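# Sort four sealant cartridges into two crates by fill

## Task

Four sealant cartridges have been partly used, and the tubes are opaque. Each one holding a third or more of its contents goes into the blue crate; each one holding less goes into the dark grey crate. A cartridge in the correct crate counts in your favour and one in the incorrect crate counts against you. A cartridge that is still in motion at the finish, or that still contains the red dowel, does not count. Both crates must be standing upright at the finish. Release everything and move the gripper away at the end; anything that stays put only because the robot holds it is not considered placed.

## Robot and tools

Robot: one UFACTORY xArm6 (six revolute joints: waist, shoulder, elbow, forearm roll, wrist pitch, wrist roll) with a two-finger parallel gripper. There is a single arm, so every motion argument is one row for that arm.

Frame: the scene frame has its origin on the table surface straight below the arm base; +z is up, and +y lies to the left when facing along +x. All positions are in metres. The base may sit slightly tilted on the table, and the reported hand position can be a little wrong, more so far from the base.

Gripper geometry: fingers point along the gripper's own +z axis and close along its y axis. end_effector_position (link pinch) is the spot between the pads when shut, roughly 2 cm short of the fingertips; closing pushes the tips about 10 mm further along +z.

A row is 8 numbers in this order: x, y, z, qw, qx, qy, qz, opening. x, y, z is an absolute target for end_effector_position in the scene frame (metres). qw..qz is an absolute target orientation as a quaternion, w first, in the scene frame. opening is from -1 (closed) to +1 (fully open, 0.084 m). To hold an orientation steady, repeat the same quaternion every row rather than copying the possibly drifted one from the result. A row whose target lies more than 0.6 m from the last reported hand position along any gripper axis is refused and nothing is sent.

Tools:
- execute_actions {actions, pictures}. actions is an empty list (just report state, with pictures), or a list with one item. An action item: {rows: up to 15 rows, steps: up to 15}; each control step is 1/30 s and uses the next row, the final row repeating if rows run out. Default steps is 15; an action needs at least 5. A wait item: {steps: up to 300}, counted from the previous result, with your reply time included. pictures true adds the camera images.
- move {target: one row, speed: m/s from 0.002 to 0.5, default 0.25; turning capped at twice that in rad/s}. Drives the gripper in a straight line toward the target pose over 0.5 to 10 s (cut off at 10 s). The opening value is applied at the start. It does not avoid obstacles and the real hand can lag, deviate, or overshoot the speed, particularly with a near-straight arm. Its result adds a move: line: done (settled near target) or off_target, moving, held, fault, plus which limits acted (paced = pose clipped; held = some steps blocked, after which the arm may surge faster) and the remaining distance.
- wait {seconds: 0 to 10}: lets time pass with no new command.
- zoom_image {camera: cam_head_left, cam_head_right or cam_wrist, region: [x0, y0, x1, y1] pixels, top-left origin, at most 504x504}: enlarged view of the latest image. All three images are 672x504.
- read_manual {section: licences}: licence text only.
- finished_scene {scene}: ends and grades the current scene; irreversible.

Control behaviour: each step the commanded pose is clipped to within 70 mm and 16 degrees of the measured pose, then solved by damped inverse kinematics, favouring position over orientation. After an action the arm continues only to the last clipped pose, so long moves may need several calls; check the reported pose. Each execute_actions result is taken 5 steps before the action finishes; those steps run while you compose your next reply. Joint targets move at most 3.14 rad/s.

Result lines: the state line gives pose and linear/angular velocities. grip_measured is the current finger opening on the -1..1 scale. To keep an object, command an opening clearly lower than grip_measured; a bigger gap squeezes harder (about 24 N per pad max). Sending grip_measured back still presses lightly on parts up to about 6 cm wide. A pose unreachable line and HELD marks mean the clearance check altered or blocked your row. Hand target shows the pose the controller is heading for. Joint positions follow URDF order; joint torques are noisy, offset drive outputs, not contact forces. MOTOR HOT appears from 65 C; at 80 C an OVER-TEMPERATURE FAULT applies the brakes until cooled, so avoid holding loads idle for long.

Torque fault: if contact load on a joint hits its limit (waist and shoulder 43.5, elbow and forearm roll 26.1, wrist pitch and wrist roll 17.4 N m, carried weight included) the arm stops, backs off, and freezes for 10 s.

Cameras: cam_head_left and cam_head_right are fixed head views; cam_wrist rides on the hand. Calibrations are approximate (a few degrees and millimetres).

Cautions: nothing may leave the table. Approach slowly near contact; speed and targets set deep past a surface make impacts and pushes harder. Avoid drops, slips and slams. Brief external tugs on held parts or pushes on loose ones can occur. Since the tubes are opaque, fill level must be judged another way (for example by weight through joint torques, or by how the red dowel sits), and the dowel must be removed from each cartridge. Keep both crates upright, let go, and withdraw before calling finished_scene.

Each tool is called by a JSON object that holds its "fn" and its "kwargs".

## Session

I'll start by looking at the scene.

{"fn": "execute_actions", "kwargs": {"actions": []}}

Scene clock: 0.00 s of 6600.00 s.
end_effector_position=(+0.3495, +0.7066, +0.2556) grip_measured=+1.00 end_effector_quat_wxyz=(-0.579, +0.747, +0.001, +0.326) end_effector_velocity=(-0.000, -0.000, -0.001) end_effector_angular_velocity=(-0.003, +0.001, +0.000)
Joint positions: [ 1.329  0.803 -1.599 -3.03   0.69  -2.184  0.084]
Joint velocities: [ 0.    -0.     0.001 -0.    -0.002 -0.    -0.   ]
Joint torques (N m, as the arm reports them, + toward a larger angle): no reading
Hand target: +0.350, +0.707, +0.256; -0.579, +0.747, +0.001, +0.326

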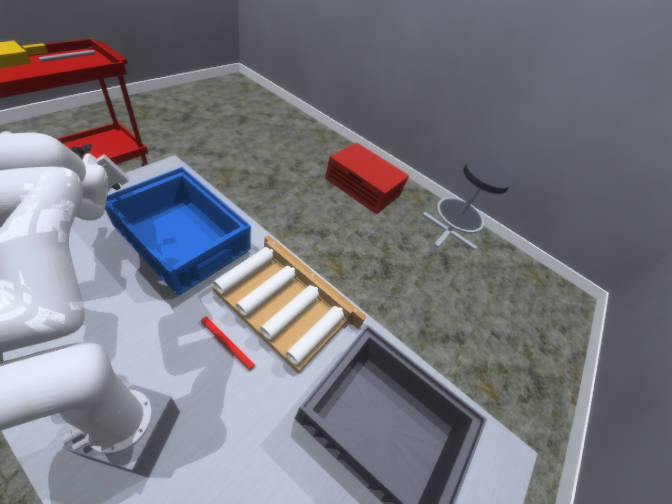

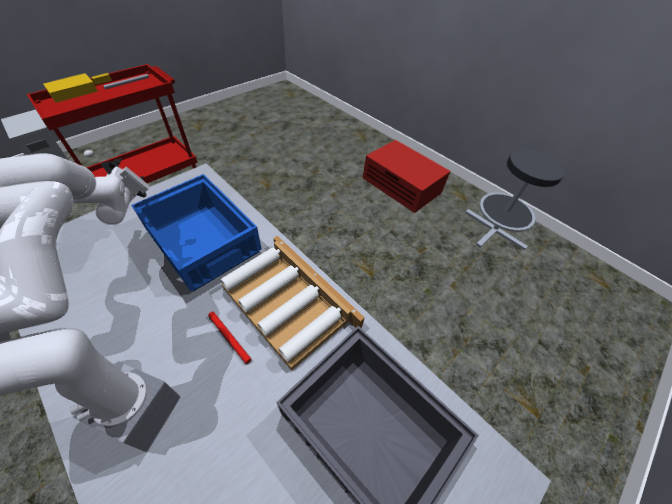

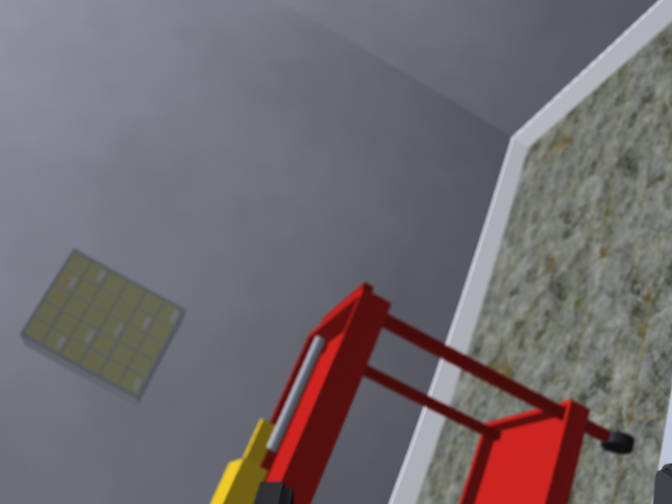

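{"fn": "zoom_image", "kwargs": {"camera": "cam_head_left", "region": [190, 220, 390, 390]}}

{"fn": "zoom_image", "kwargs": {"camera": "cam_head_right", "region": [190, 220, 390, 390]}}

Region (190, 220, 390, 390) of cam_head_left's 672x504 image, scaled by 2.520, with more detail than that image has; it fills the top 428 rows of this view, and the rest is white.

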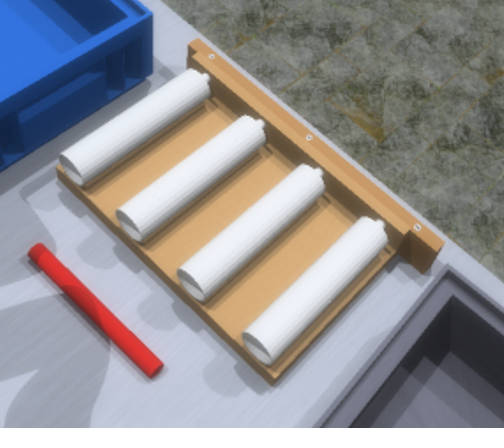

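Region (190, 220, 390, 390) of cam_head_right's 672x504 image, scaled by 2.520, with more detail than that image has; it fills the top 428 rows of this view, and the rest is white.

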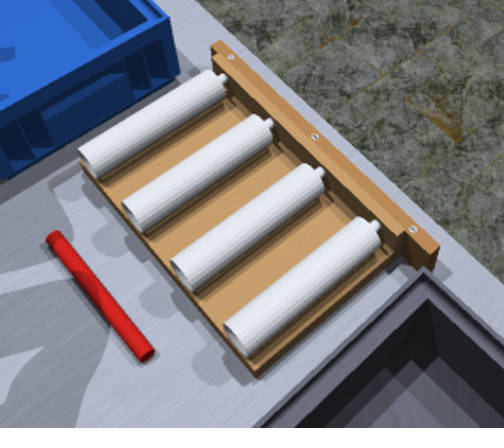

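{"fn": "move", "kwargs": {"target": [0.28, 0.12, 0.28, 0, 0.7071, -0.7071, 0, 1], "speed": 0.3}}

Scene clock: 10.50 s of 6600.00 s.
end_effector_position=(+0.2786, +0.1199, +0.2795) grip_measured=+1.00 end_effector_quat_wxyz=(+0.001, +0.708, -0.706, +0.000) end_effector_velocity=(+0.000, -0.002, +0.001) end_effector_angular_velocity=(-0.001, +0.006, -0.003)
Joint positions: [ 0.604 -0.588 -0.388  0.002  0.943 -4.312  0.084]
Joint velocities: [-0.007  0.002 -0.005  0.002  0.008 -0.005  0.   ]
Joint torques (N m, as the arm reports them, + toward a larger angle): [ -0.59  -5.82 -12.38  -1.18  -1.65   0.33]
Hand target: +0.279, +0.120, +0.280; +0.001, +0.708, -0.707, +0.000
Off the commanded pose: 0.002 m, 0 deg.
Kept back: nothing.
After step 90, 3.57 s passed at rest.
move: done; limits=paced
camera_calibration (this result's frames):
cam_wrist: T_world_to_cam=[[-0.999962, -0.00819445, 0.00297279, 0.312706], [-0.00815505, 0.999882, 0.0130326, -0.0513177], [-0.00307923, 0.0130078, -0.999911, 0.408434], [0, 0, 0, 1]] pos_world=[0.313534, 0.0485613, 0.408137]

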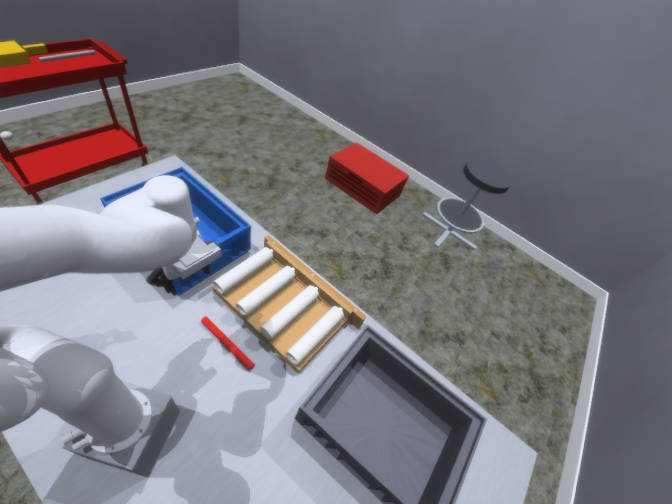

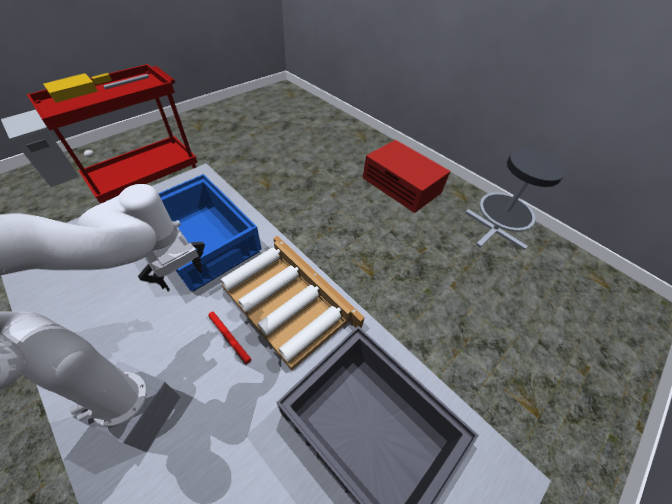

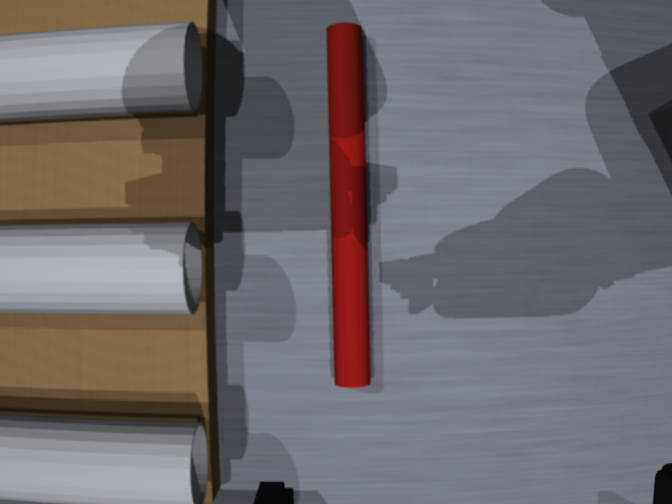

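{"fn": "zoom_image", "kwargs": {"camera": "cam_head_left", "region": [110, 190, 270, 330]}}

{"fn": "zoom_image", "kwargs": {"camera": "cam_head_right", "region": [110, 190, 270, 330]}}

Region (110, 190, 270, 330) of cam_head_left's 672x504 image, scaled by 3.150, with more detail than that image has; it fills the top 441 rows of this view, and the rest is white.

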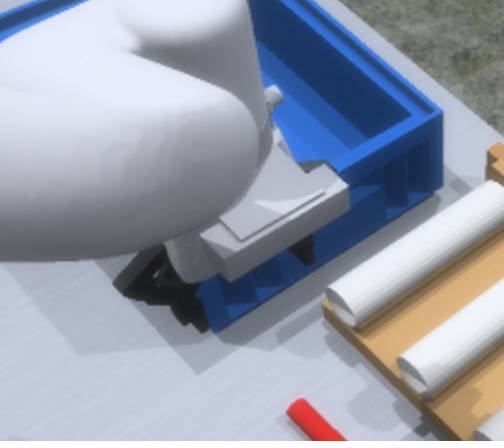

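Region (110, 190, 270, 330) of cam_head_right's 672x504 image, scaled by 3.150, with more detail than that image has; it fills the top 441 rows of this view, and the rest is white.

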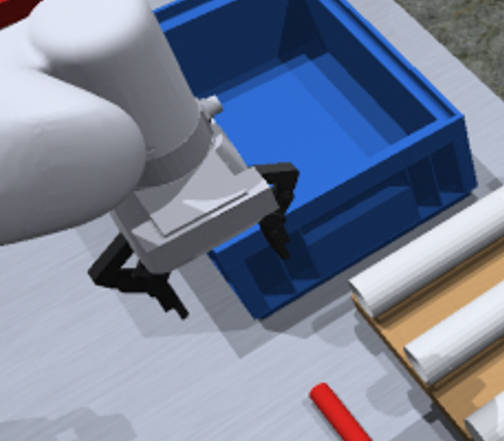

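{"fn": "move", "kwargs": {"target": [0.304, 0.105, 0.04, 0, 0.7071, -0.7071, 0, 1], "speed": 0.25}}

Scene clock: 17.93 s of 6600.00 s.
end_effector_position=(+0.3046, +0.1053, +0.0397) grip_measured=+1.00 end_effector_quat_wxyz=(+0.001, +0.707, -0.707, +0.002) end_effector_velocity=(-0.002, -0.001, -0.003) end_effector_angular_velocity=(-0.000, +0.006, +0.002)
Joint positions: [ 0.537  0.4   -0.409  0.012 -0.026 -4.387  0.084]
Joint velocities: [-0.027  0.011 -0.002 -0.104 -0.002  0.076 -0.   ]
Joint torques (N m, as the arm reports them, + toward a larger angle): [ -0.38 -12.61  -4.57  -0.92  -1.55   0.37]
Hand target: +0.304, +0.105, +0.039; +0.001, +0.707, -0.707, +0.002
Off the commanded pose: 0.001 m, 0 deg.
Kept back: nothing.
After step 90, 2.83 s passed at rest.
move: done
camera_calibration (this result's frames):
cam_wrist: T_world_to_cam=[[-0.999981, -0.00622699, -0.000339002, 0.339291], [-0.00623004, 0.999932, 0.00988155, -0.0338153], [0.000277447, 0.00988347, -0.999951, 0.168237], [0, 0, 0, 1]] pos_world=[0.339027, 0.034263, 0.168678]

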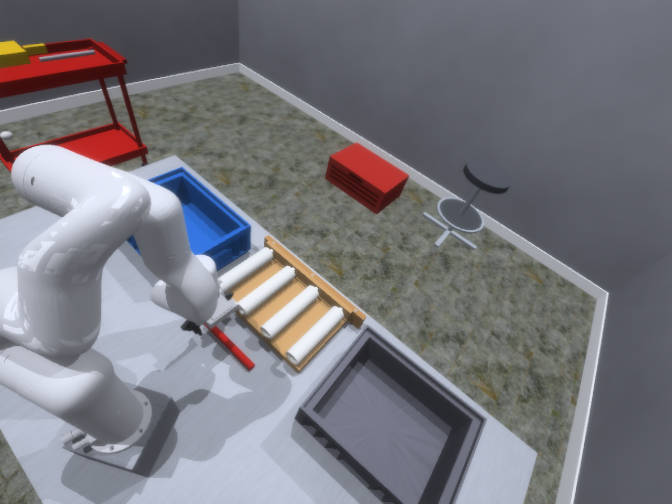

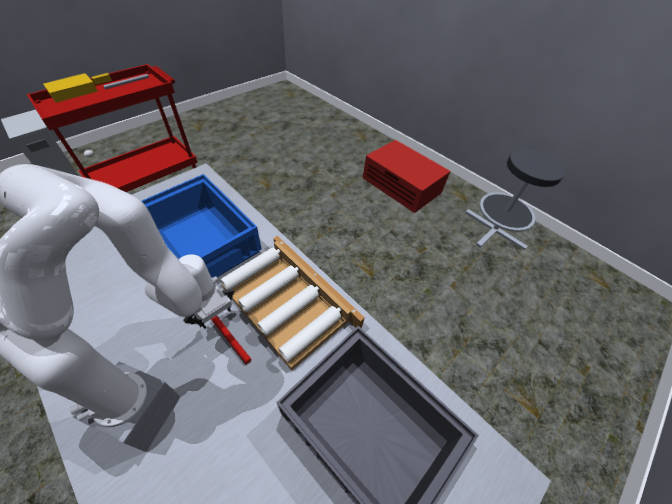

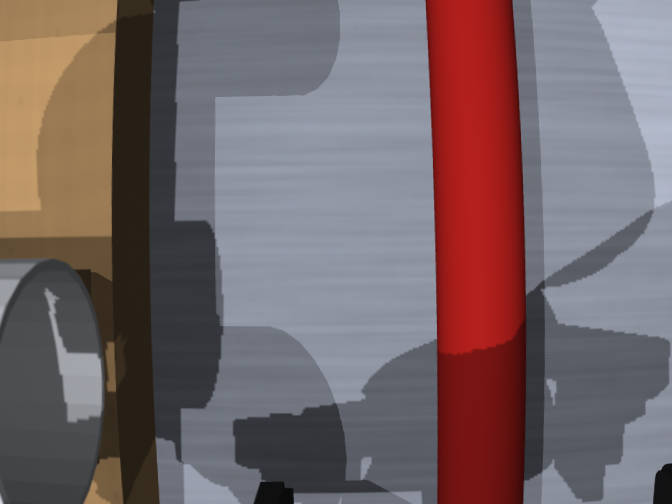

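{"fn": "move", "kwargs": {"target": [0.304, 0.105, 0.024, 0, 0.7071, -0.7071, 0, 1], "speed": 0.08}}

{"fn": "execute_actions", "kwargs": {"actions": [{"rows": [[0.304,0.105,0.024,0,0.7071,-0.7071,0,0.4],[0.304,0.105,0.024,0,0.7071,-0.7071,0,0.2],[0.304,0.105,0.024,0,0.7071,-0.7071,0,0.0],[0.304,0.105,0.024,0,0.7071,-0.7071,0,-0.2],[0.304,0.105,0.024,0,0.7071,-0.7071,0,-0.4],[0.304,0.105,0.024,0,0.7071,-0.7071,0,-0.5],[0.304,0.105,0.024,0,0.7071,-0.7071,0,-0.6],[0.304,0.105,0.024,0,0.7071,-0.7071,0,-0.7],[0.304,0.105,0.024,0,0.7071,-0.7071,0,-0.8]], "steps": 15}], "pictures": true}}

Scene clock: 19.07 s of 6600.00 s.
end_effector_position=(+0.3041, +0.1050, +0.0241) grip_measured=+1.00 end_effector_quat_wxyz=(+0.000, +0.707, -0.707, +0.001) end_effector_velocity=(+0.002, +0.000, -0.001) end_effector_angular_velocity=(+0.007, -0.002, -0.001)
Joint positions: [ 0.517  0.472 -0.432 -0.056 -0.075 -4.338  0.084]
Joint velocities: [-0.026  0.006 -0.004 -0.086 -0.007  0.062  0.   ]
Joint torques (N m, as the arm reports them, + toward a larger angle): [ -0.74 -13.01  -3.83  -0.85  -1.52   0.29]
Hand target: +0.304, +0.105, +0.024; +0.000, +0.707, -0.707, +0.000
Off the commanded pose: 0.000 m, 0 deg.
Kept back: nothing.
move: done
camera_calibration (this result's frames):
cam_wrist: T_world_to_cam=[[-0.999982, -0.00589342, 0.00125459, 0.338615], [-0.00587608, 0.999893, 0.0134003, -0.0335709], [-0.00133343, 0.0133927, -0.999909, 0.152812], [0, 0, 0, 1]] pos_world=[0.338616, 0.0335164, 0.152824]

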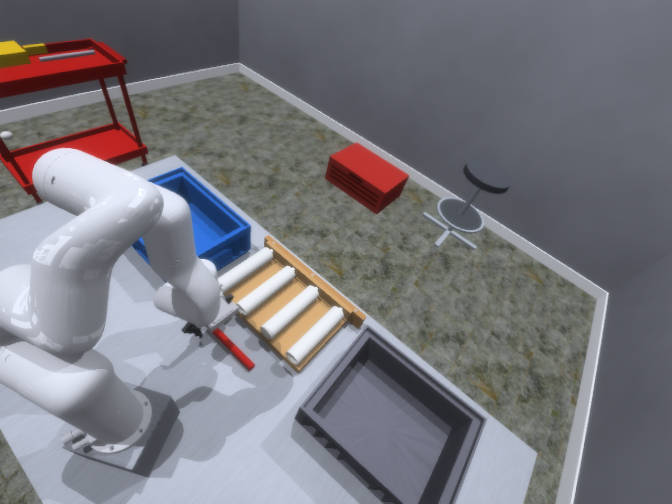

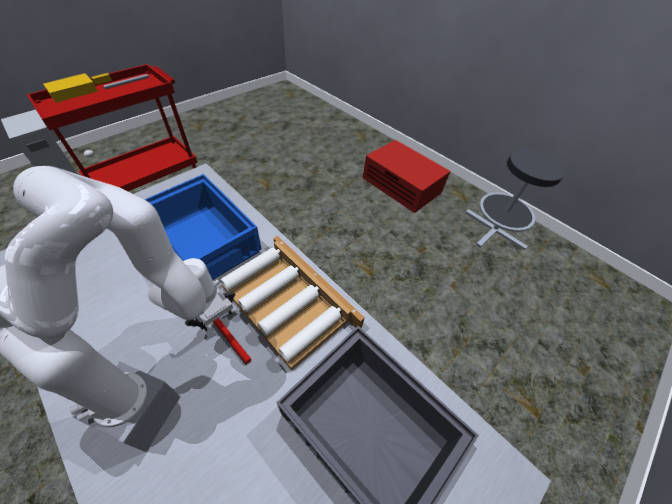

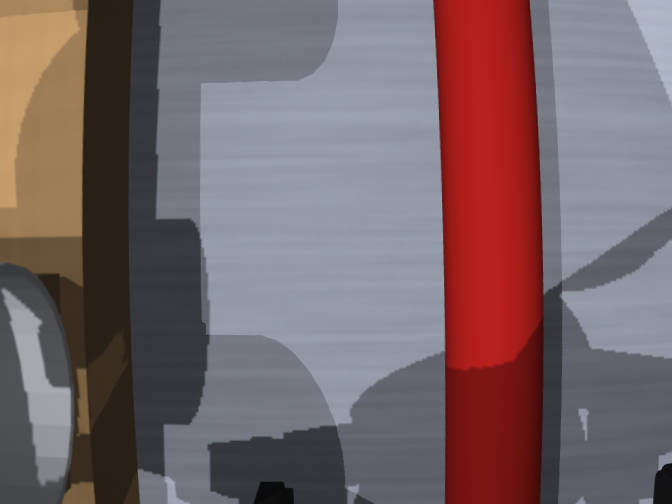

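Scene clock: 19.40 s of 6600.00 s.
end_effector_position=(+0.3040, +0.1050, +0.0240) grip_measured=-0.51 end_effector_quat_wxyz=(+0.000, +0.707, -0.707, +0.000) end_effector_velocity=(+0.004, +0.001, +0.002) end_effector_angular_velocity=(+0.003, -0.005, -0.002)
Joint positions: [ 0.513  0.472 -0.432 -0.073 -0.075 -4.326  0.021]
Joint velocities: [-0.007 -0.004 -0.006 -0.023  0.004  0.018  0.001]
Joint torques (N m, as the arm reports them, + toward a larger angle): [ -0.99 -12.91  -3.95  -1.14  -1.56  -0.05]
Steps of this call (steps 1 to 10: the first 10 steps of this action). Readings (end_effector_position):
1: (+0.3041, +0.1050, +0.0241)
2: (+0.3041, +0.1050, +0.0241)
4: (+0.3041, +0.1050, +0.0241)
8: (+0.3040, +0.1050, +0.0240)
10: the state above
camera_calibration (this result's frames):
cam_wrist: T_world_to_cam=[[-0.999981, -0.00587129, 0.00165827, 0.338569], [-0.00584679, 0.999879, 0.0144112, -0.0336207], [-0.00174268, 0.0144013, -0.999895, 0.152753], [0, 0, 0, 1]] pos_world=[0.338633, 0.0334046, 0.15266]

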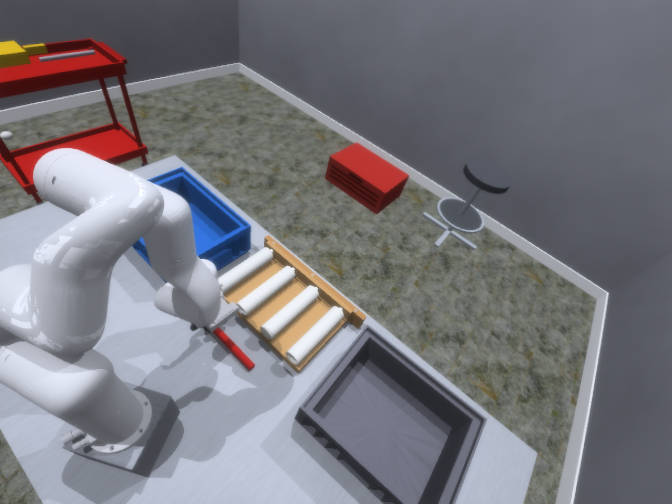

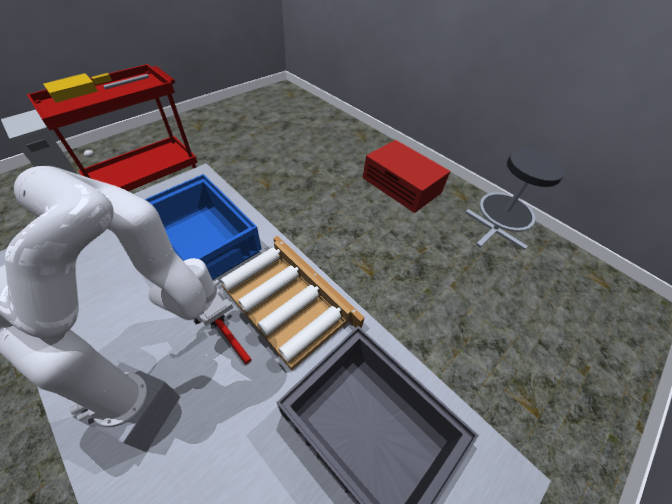

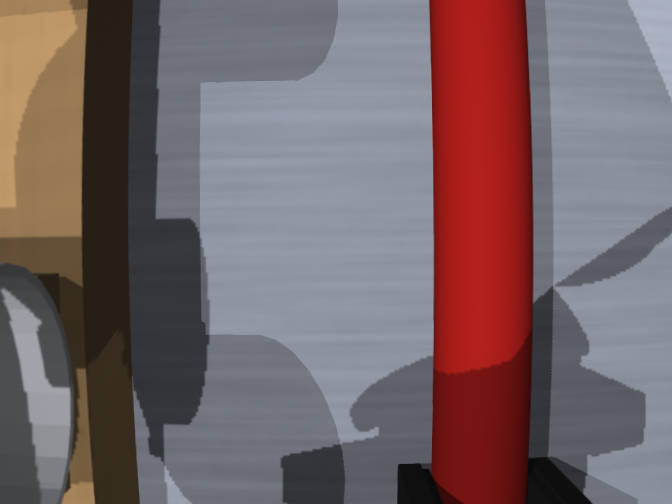

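{"fn": "move", "kwargs": {"target": [0.30, 0.105, 0.12, 0, 0.7071, -0.7071, 0, -0.85], "speed": 0.2}}

{"fn": "move", "kwargs": {"target": [0.19, 0.178, 0.10, 0, 1, 0, 0, -0.85], "speed": 0.3}}

Scene clock: 20.67 s of 6600.00 s.
end_effector_position=(+0.2996, +0.1049, +0.1199) grip_measured=-0.51 end_effector_quat_wxyz=(+0.000, +0.707, -0.707, -0.000) end_effector_velocity=(+0.001, +0.000, +0.002) end_effector_angular_velocity=(+0.003, -0.001, -0.002)
Joint positions: [ 0.537  0.015 -0.316  0.018  0.267 -4.392  0.021]
Joint velocities: [-0.001 -0.009 -0.001  0.008  0.007 -0.006 -0.   ]
Joint torques (N m, as the arm reports them, + toward a larger angle): [ -0.76 -10.37  -7.71  -0.98  -1.64   0.27]
Hand target: +0.300, +0.105, +0.120; +0.000, +0.707, -0.707, +0.000
Off your previous action's commanded pose: 0.000 m, 0 deg at its last step (step 5 of this call).
Off the commanded pose: 0.000 m, 0 deg.
Kept back: nothing.
move: done
camera_calibration (this result's frames):
cam_wrist: T_world_to_cam=[[-0.99998, -0.00581948, 0.00263442, 0.333912], [-0.00578176, 0.999884, 0.0141056, -0.0349013], [-0.0027162, 0.0140901, -0.999897, 0.248967], [0, 0, 0, 1]] pos_world=[0.334379, 0.0333324, 0.248554]

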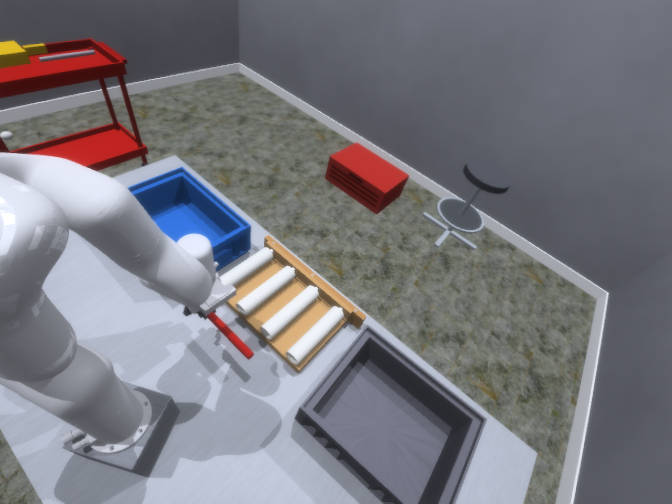

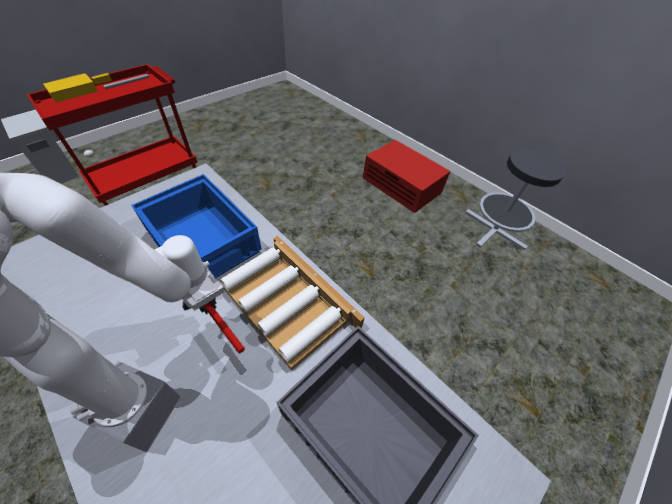

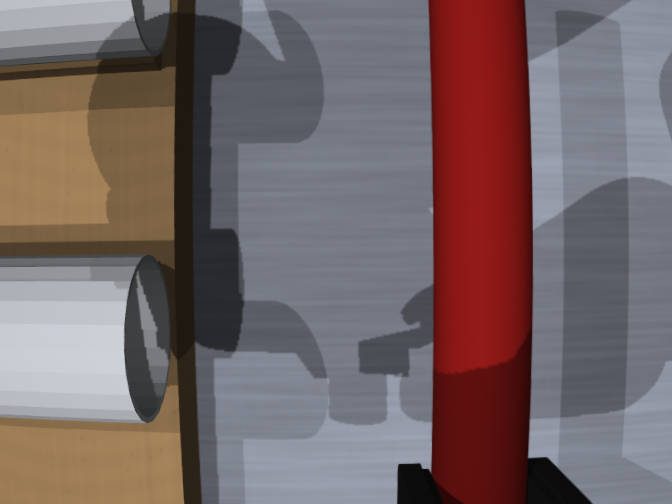

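Scene clock: 23.77 s of 6600.00 s.
end_effector_position=(+0.1901, +0.1788, +0.0999) grip_measured=-0.51 end_effector_quat_wxyz=(-0.000, +1.000, -0.000, +0.000) end_effector_velocity=(-0.001, -0.000, -0.000) end_effector_angular_velocity=(+0.003, +0.007, +0.006)
Joint positions: [ 0.939 -0.008 -0.138 -0.08   0.112 -5.463  0.021]
Joint velocities: [ 0.013 -0.     0.002  0.055  0.    -0.048 -0.   ]
Joint torques (N m, as the arm reports them, + toward a larger angle): [-0.98 -8.56 -6.11 -1.   -1.67  0.38]
Hand target: +0.190, +0.179, +0.100; -0.000, +1.000, -0.000, -0.000
Off the commanded pose: 0.001 m, 0 deg.
Kept back: nothing.
move: done
camera_calibration (this result's frames):
cam_wrist: T_world_to_cam=[[0.00501449, -0.999986, 0.00162593, 0.211706], [-0.999885, -0.00499065, 0.0143442, 0.25943], [-0.0143359, -0.00169767, -0.999896, 0.232594], [0, 0, 0, 1]] pos_world=[0.261673, 0.213393, 0.228504]

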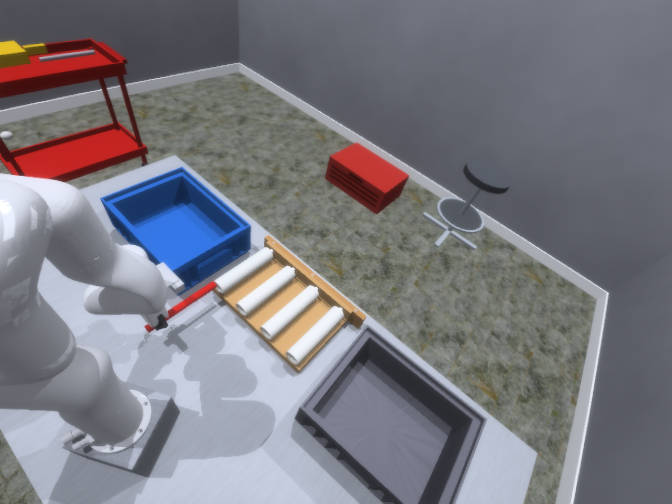

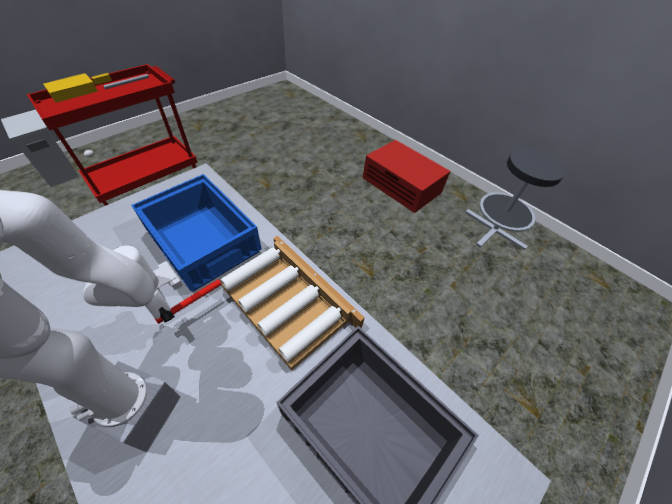

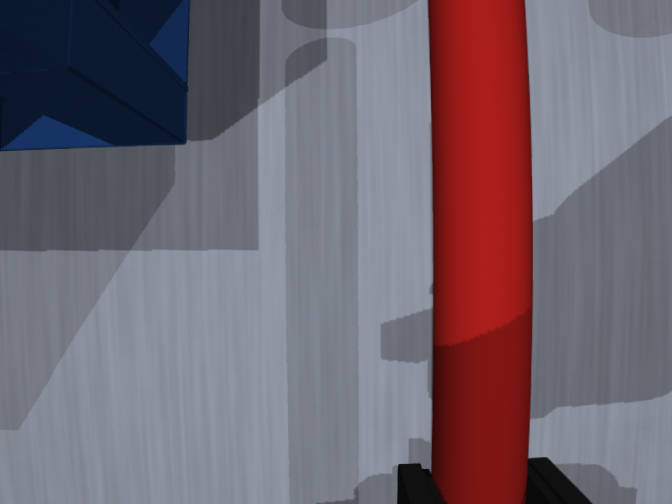

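{"fn": "move", "kwargs": {"target": [0.19, 0.178, 0.059, 0, 1, 0, 0, -0.85], "speed": 0.1}}

{"fn": "zoom_image", "kwargs": {"camera": "cam_head_left", "region": [120, 230, 300, 370]}}

{"fn": "zoom_image", "kwargs": {"camera": "cam_head_right", "region": [120, 230, 300, 370]}}

Scene clock: 24.93 s of 6600.00 s.
end_effector_position=(+0.1901, +0.1781, +0.0591) grip_measured=-0.51 end_effector_quat_wxyz=(-0.003, +1.000, -0.000, -0.003) end_effector_velocity=(-0.001, +0.000, -0.002) end_effector_angular_velocity=(-0.016, -0.025, -0.002)
Joint positions: [ 0.952  0.246 -0.188  0.005 -0.091 -5.536  0.021]
Joint velocities: [ 0.141  0.014  0.003  0.368 -0.024 -0.224 -0.   ]
Joint torques (N m, as the arm reports them, + toward a larger angle): [ -0.47 -10.07  -3.79  -1.14  -1.72   0.28]
Hand target: +0.190, +0.178, +0.059; -0.002, +1.000, -0.000, -0.002
Off the commanded pose: 0.000 m, 1 deg.
Kept back: nothing.
move: done
camera_calibration (this result's frames):
cam_wrist: T_world_to_cam=[[0.00566812, -0.999975, -0.00428929, 0.211257], [-0.999762, -0.00575721, 0.0210498, 0.259739], [-0.021074, 0.00416895, -0.999769, 0.192038], [0, 0, 0, 1]] pos_world=[0.262526, 0.211946, 0.187432]

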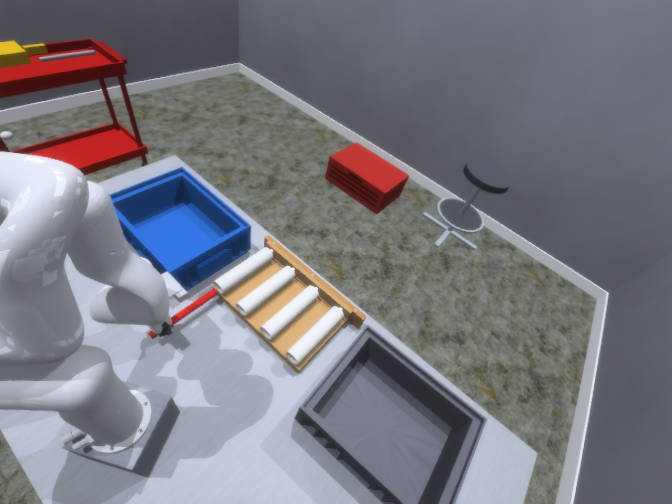

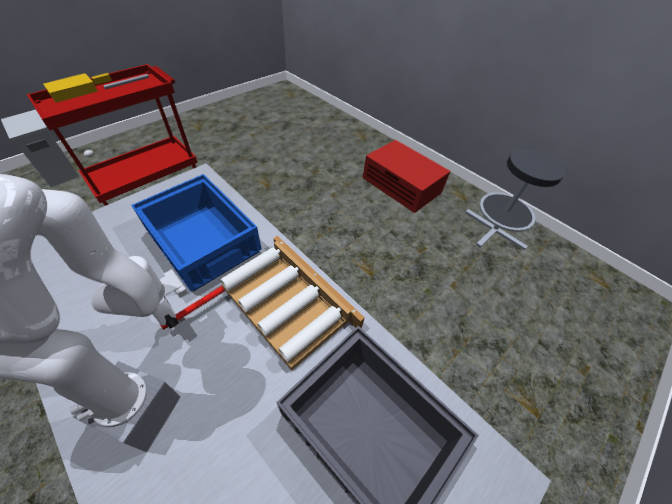

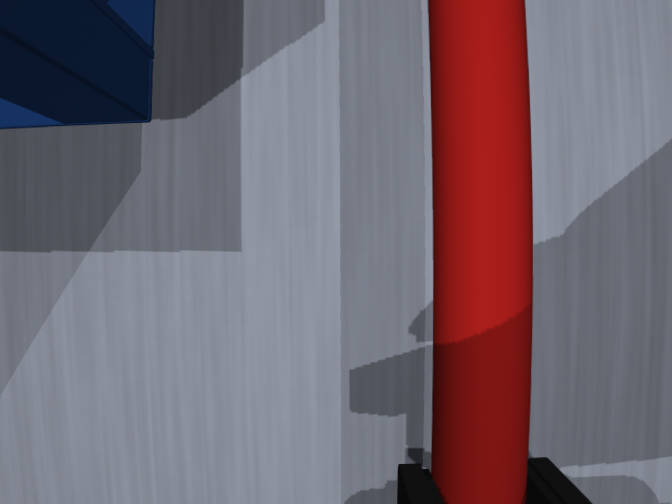

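Region (120, 230, 300, 370) of cam_head_left's 672x504 image, scaled by 2.800, with more detail than that image has.

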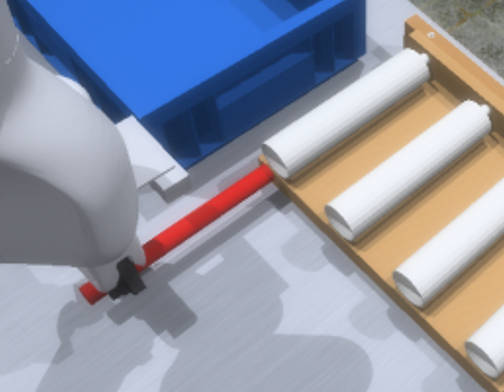

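Region (120, 230, 300, 370) of cam_head_right's 672x504 image, scaled by 2.800, with more detail than that image has.

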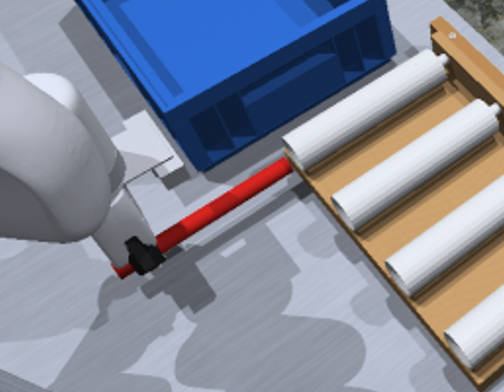

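{"fn": "move", "kwargs": {"target": [0.225, 0.178, 0.061, 0, 1, 0, 0, -0.85], "speed": 0.04}}

{"fn": "zoom_image", "kwargs": {"camera": "cam_head_left", "region": [170, 250, 270, 330]}}

{"fn": "zoom_image", "kwargs": {"camera": "cam_head_right", "region": [175, 245, 275, 325]}}

Scene clock: 26.57 s of 6600.00 s.
end_effector_position=(+0.2248, +0.1778, +0.0610) grip_measured=-0.51 end_effector_quat_wxyz=(-0.002, +1.000, -0.000, -0.001) end_effector_velocity=(+0.000, -0.001, -0.000) end_effector_angular_velocity=(-0.003, +0.002, +0.000)
Joint positions: [ 0.896  0.259 -0.266  0.1   -0.028 -5.687  0.021]
Joint velocities: [ 0.024  0.003 -0.004  0.092  0.005 -0.068  0.   ]
Joint torques (N m, as the arm reports them, + toward a larger angle): [ -0.34 -10.95  -4.61  -1.03  -1.76   0.28]
Hand target: +0.225, +0.178, +0.061; -0.002, +1.000, -0.000, -0.001
Off the commanded pose: 0.000 m, 0 deg.
Kept back: nothing.
move: done
camera_calibration (this result's frames):
cam_wrist: T_world_to_cam=[[0.00583579, -0.999981, -0.00213332, 0.210573], [-0.999835, -0.00587157, 0.0171683, 0.294743], [-0.0171805, 0.00203278, -0.99985, 0.194206], [0, 0, 0, 1]] pos_world=[0.296802, 0.211905, 0.189566]

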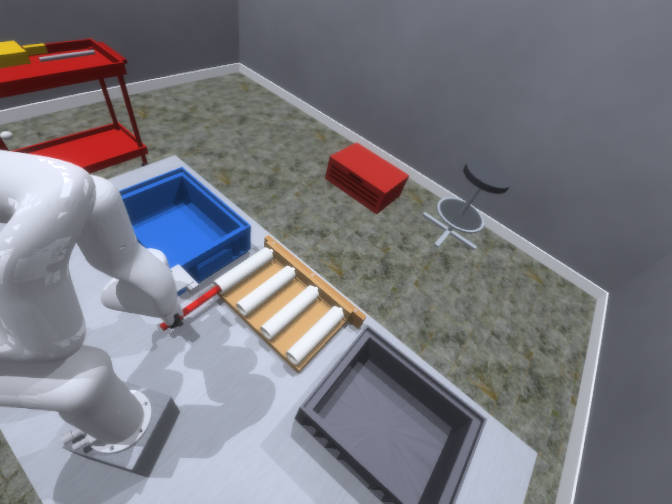

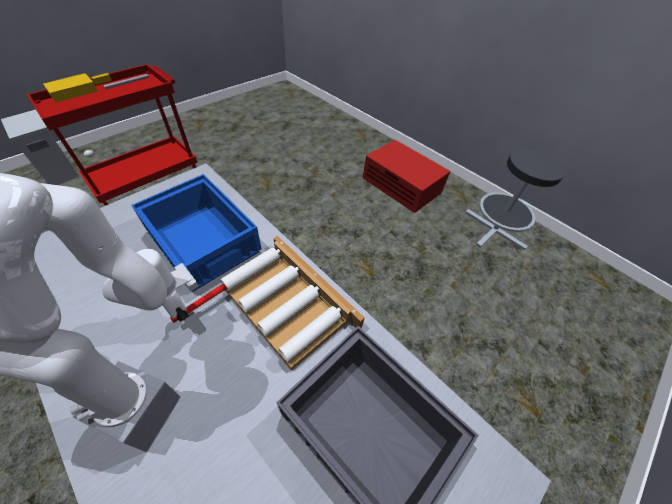

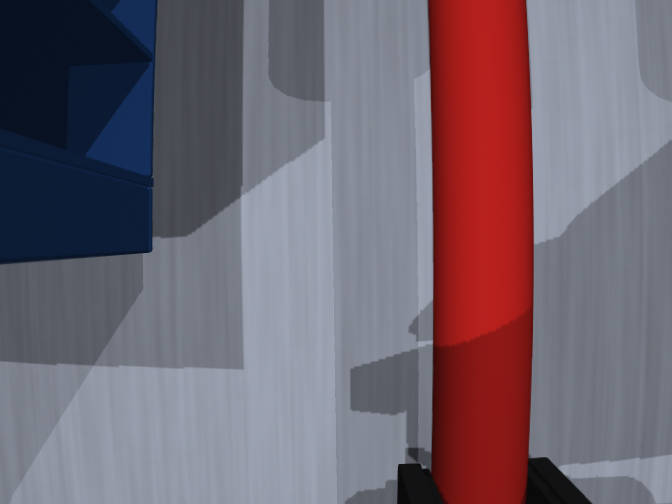

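Region (170, 250, 270, 330) of cam_head_left's 672x504 image, scaled by 5.040, with more detail than that image has; it fills the top 403 rows of this view, and the rest is white.

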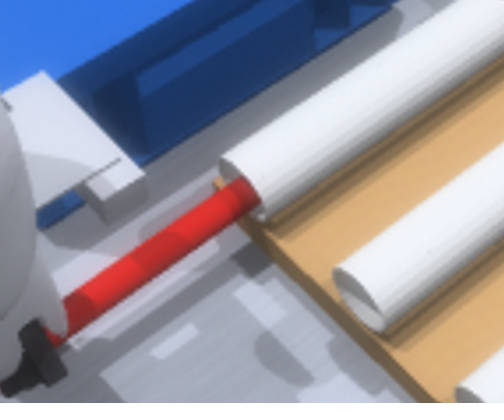

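Region (175, 245, 275, 325) of cam_head_right's 672x504 image, scaled by 5.040, with more detail than that image has; it fills the top 403 rows of this view, and the rest is white.

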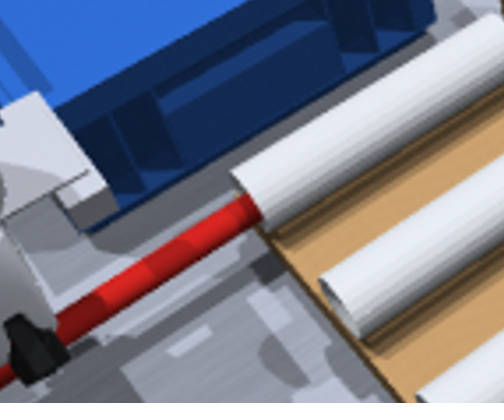

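{"fn": "move", "kwargs": {"target": [0.26, 0.178, 0.061, 0, 1, 0, 0, -0.85], "speed": 0.04}}

Scene clock: 28.13 s of 6600.00 s.
end_effector_position=(+0.2599, +0.1777, +0.0610) grip_measured=-0.51 end_effector_quat_wxyz=(-0.002, +1.000, +0.000, -0.001) end_effector_velocity=(+0.000, -0.001, -0.000) end_effector_angular_velocity=(-0.008, +0.000, -0.000)
Joint positions: [ 0.804  0.291 -0.356  0.024  0.03  -5.704  0.021]
Joint velocities: [-0.04   0.001 -0.003 -0.172  0.006  0.132  0.   ]
Joint torques (N m, as the arm reports them, + toward a larger angle): [ -0.78 -12.04  -5.2   -1.04  -1.68   0.39]
Hand target: +0.260, +0.178, +0.061; -0.002, +1.000, +0.000, -0.001
Off the commanded pose: 0.000 m, 0 deg.
Kept back: nothing.
move: done
camera_calibration (this result's frames):
cam_wrist: T_world_to_cam=[[0.00602964, -0.999979, -0.00238466, 0.210232], [-0.999832, -0.00607003, 0.0173067, 0.329777], [-0.0173208, 0.0022799, -0.999847, 0.194804], [0, 0, 0, 1]] pos_world=[0.331828, 0.211786, 0.189569]

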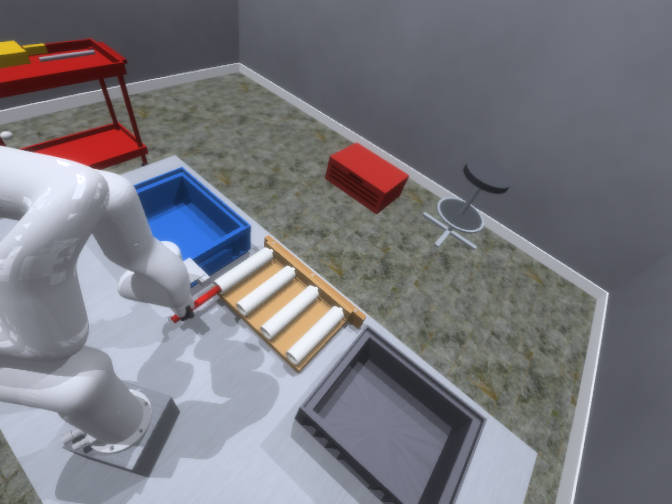

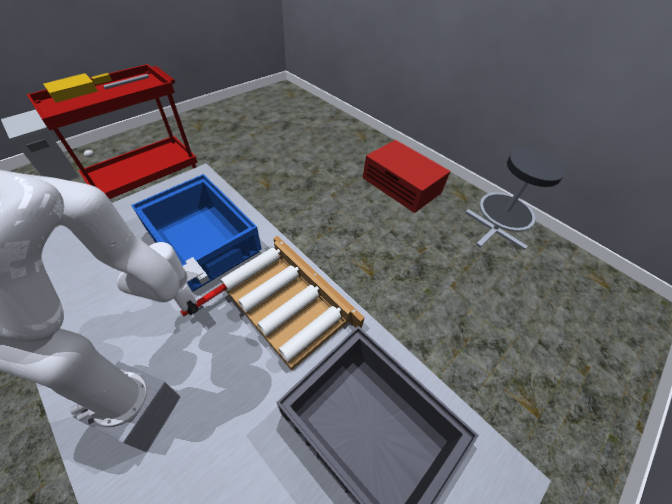

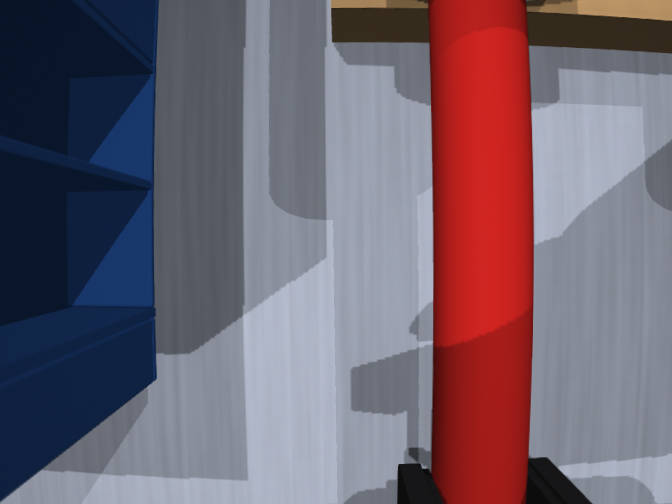

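{"fn": "move", "kwargs": {"target": [0.295, 0.178, 0.061, 0, 1, 0, 0, -0.85], "speed": 0.04}}

Scene clock: 29.53 s of 6600.00 s.
end_effector_position=(+0.2948, +0.1777, +0.0610) grip_measured=-0.51 end_effector_quat_wxyz=(+0.000, +1.000, +0.000, -0.000) end_effector_velocity=(+0.000, -0.000, -0.000) end_effector_angular_velocity=(-0.002, +0.002, +0.001)
Joint positions: [ 0.738  0.33  -0.454 -0.024  0.089 -5.721  0.021]
Joint velocities: [-0.001  0.002 -0.003 -0.003  0.004  0.001 -0.   ]
Joint torques (N m, as the arm reports them, + toward a larger angle): [ -0.33 -12.92  -5.84  -1.03  -1.74   0.38]
Hand target: +0.295, +0.178, +0.061; +0.000, +1.000, +0.000, +0.000
Off the commanded pose: 0.000 m, 0 deg.
Kept back: nothing.
move: done
camera_calibration (this result's frames):
cam_wrist: T_world_to_cam=[[0.00590966, -0.99998, 0.00212253, 0.209845], [-0.999873, -0.00587765, 0.0147856, 0.36486], [-0.0147728, -0.00220964, -0.999888, 0.195468], [0, 0, 0, 1]] pos_world=[0.366462, 0.212418, 0.189606]

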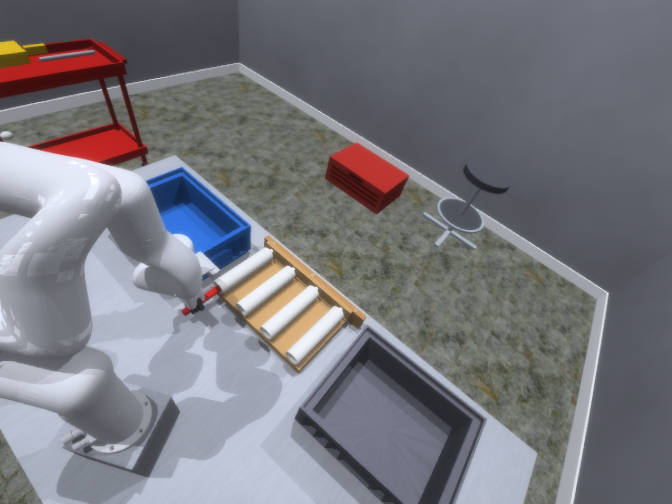

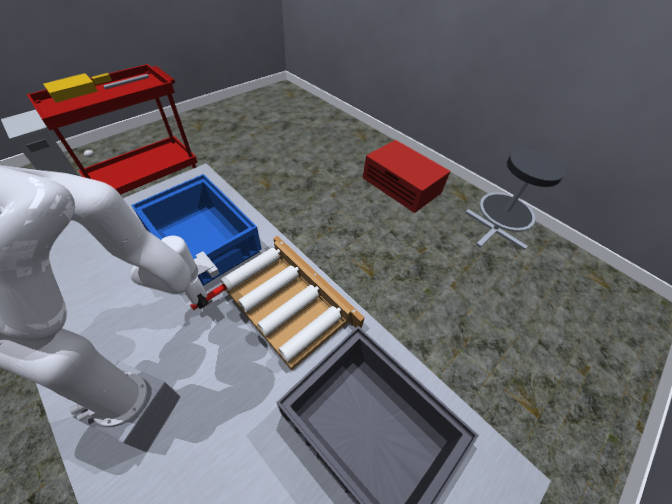

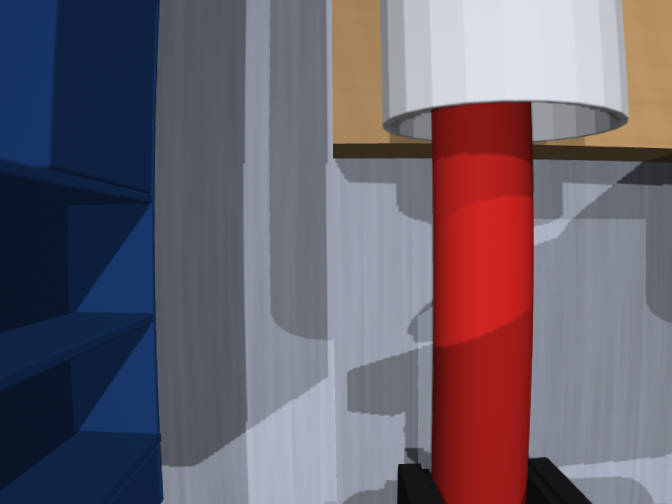

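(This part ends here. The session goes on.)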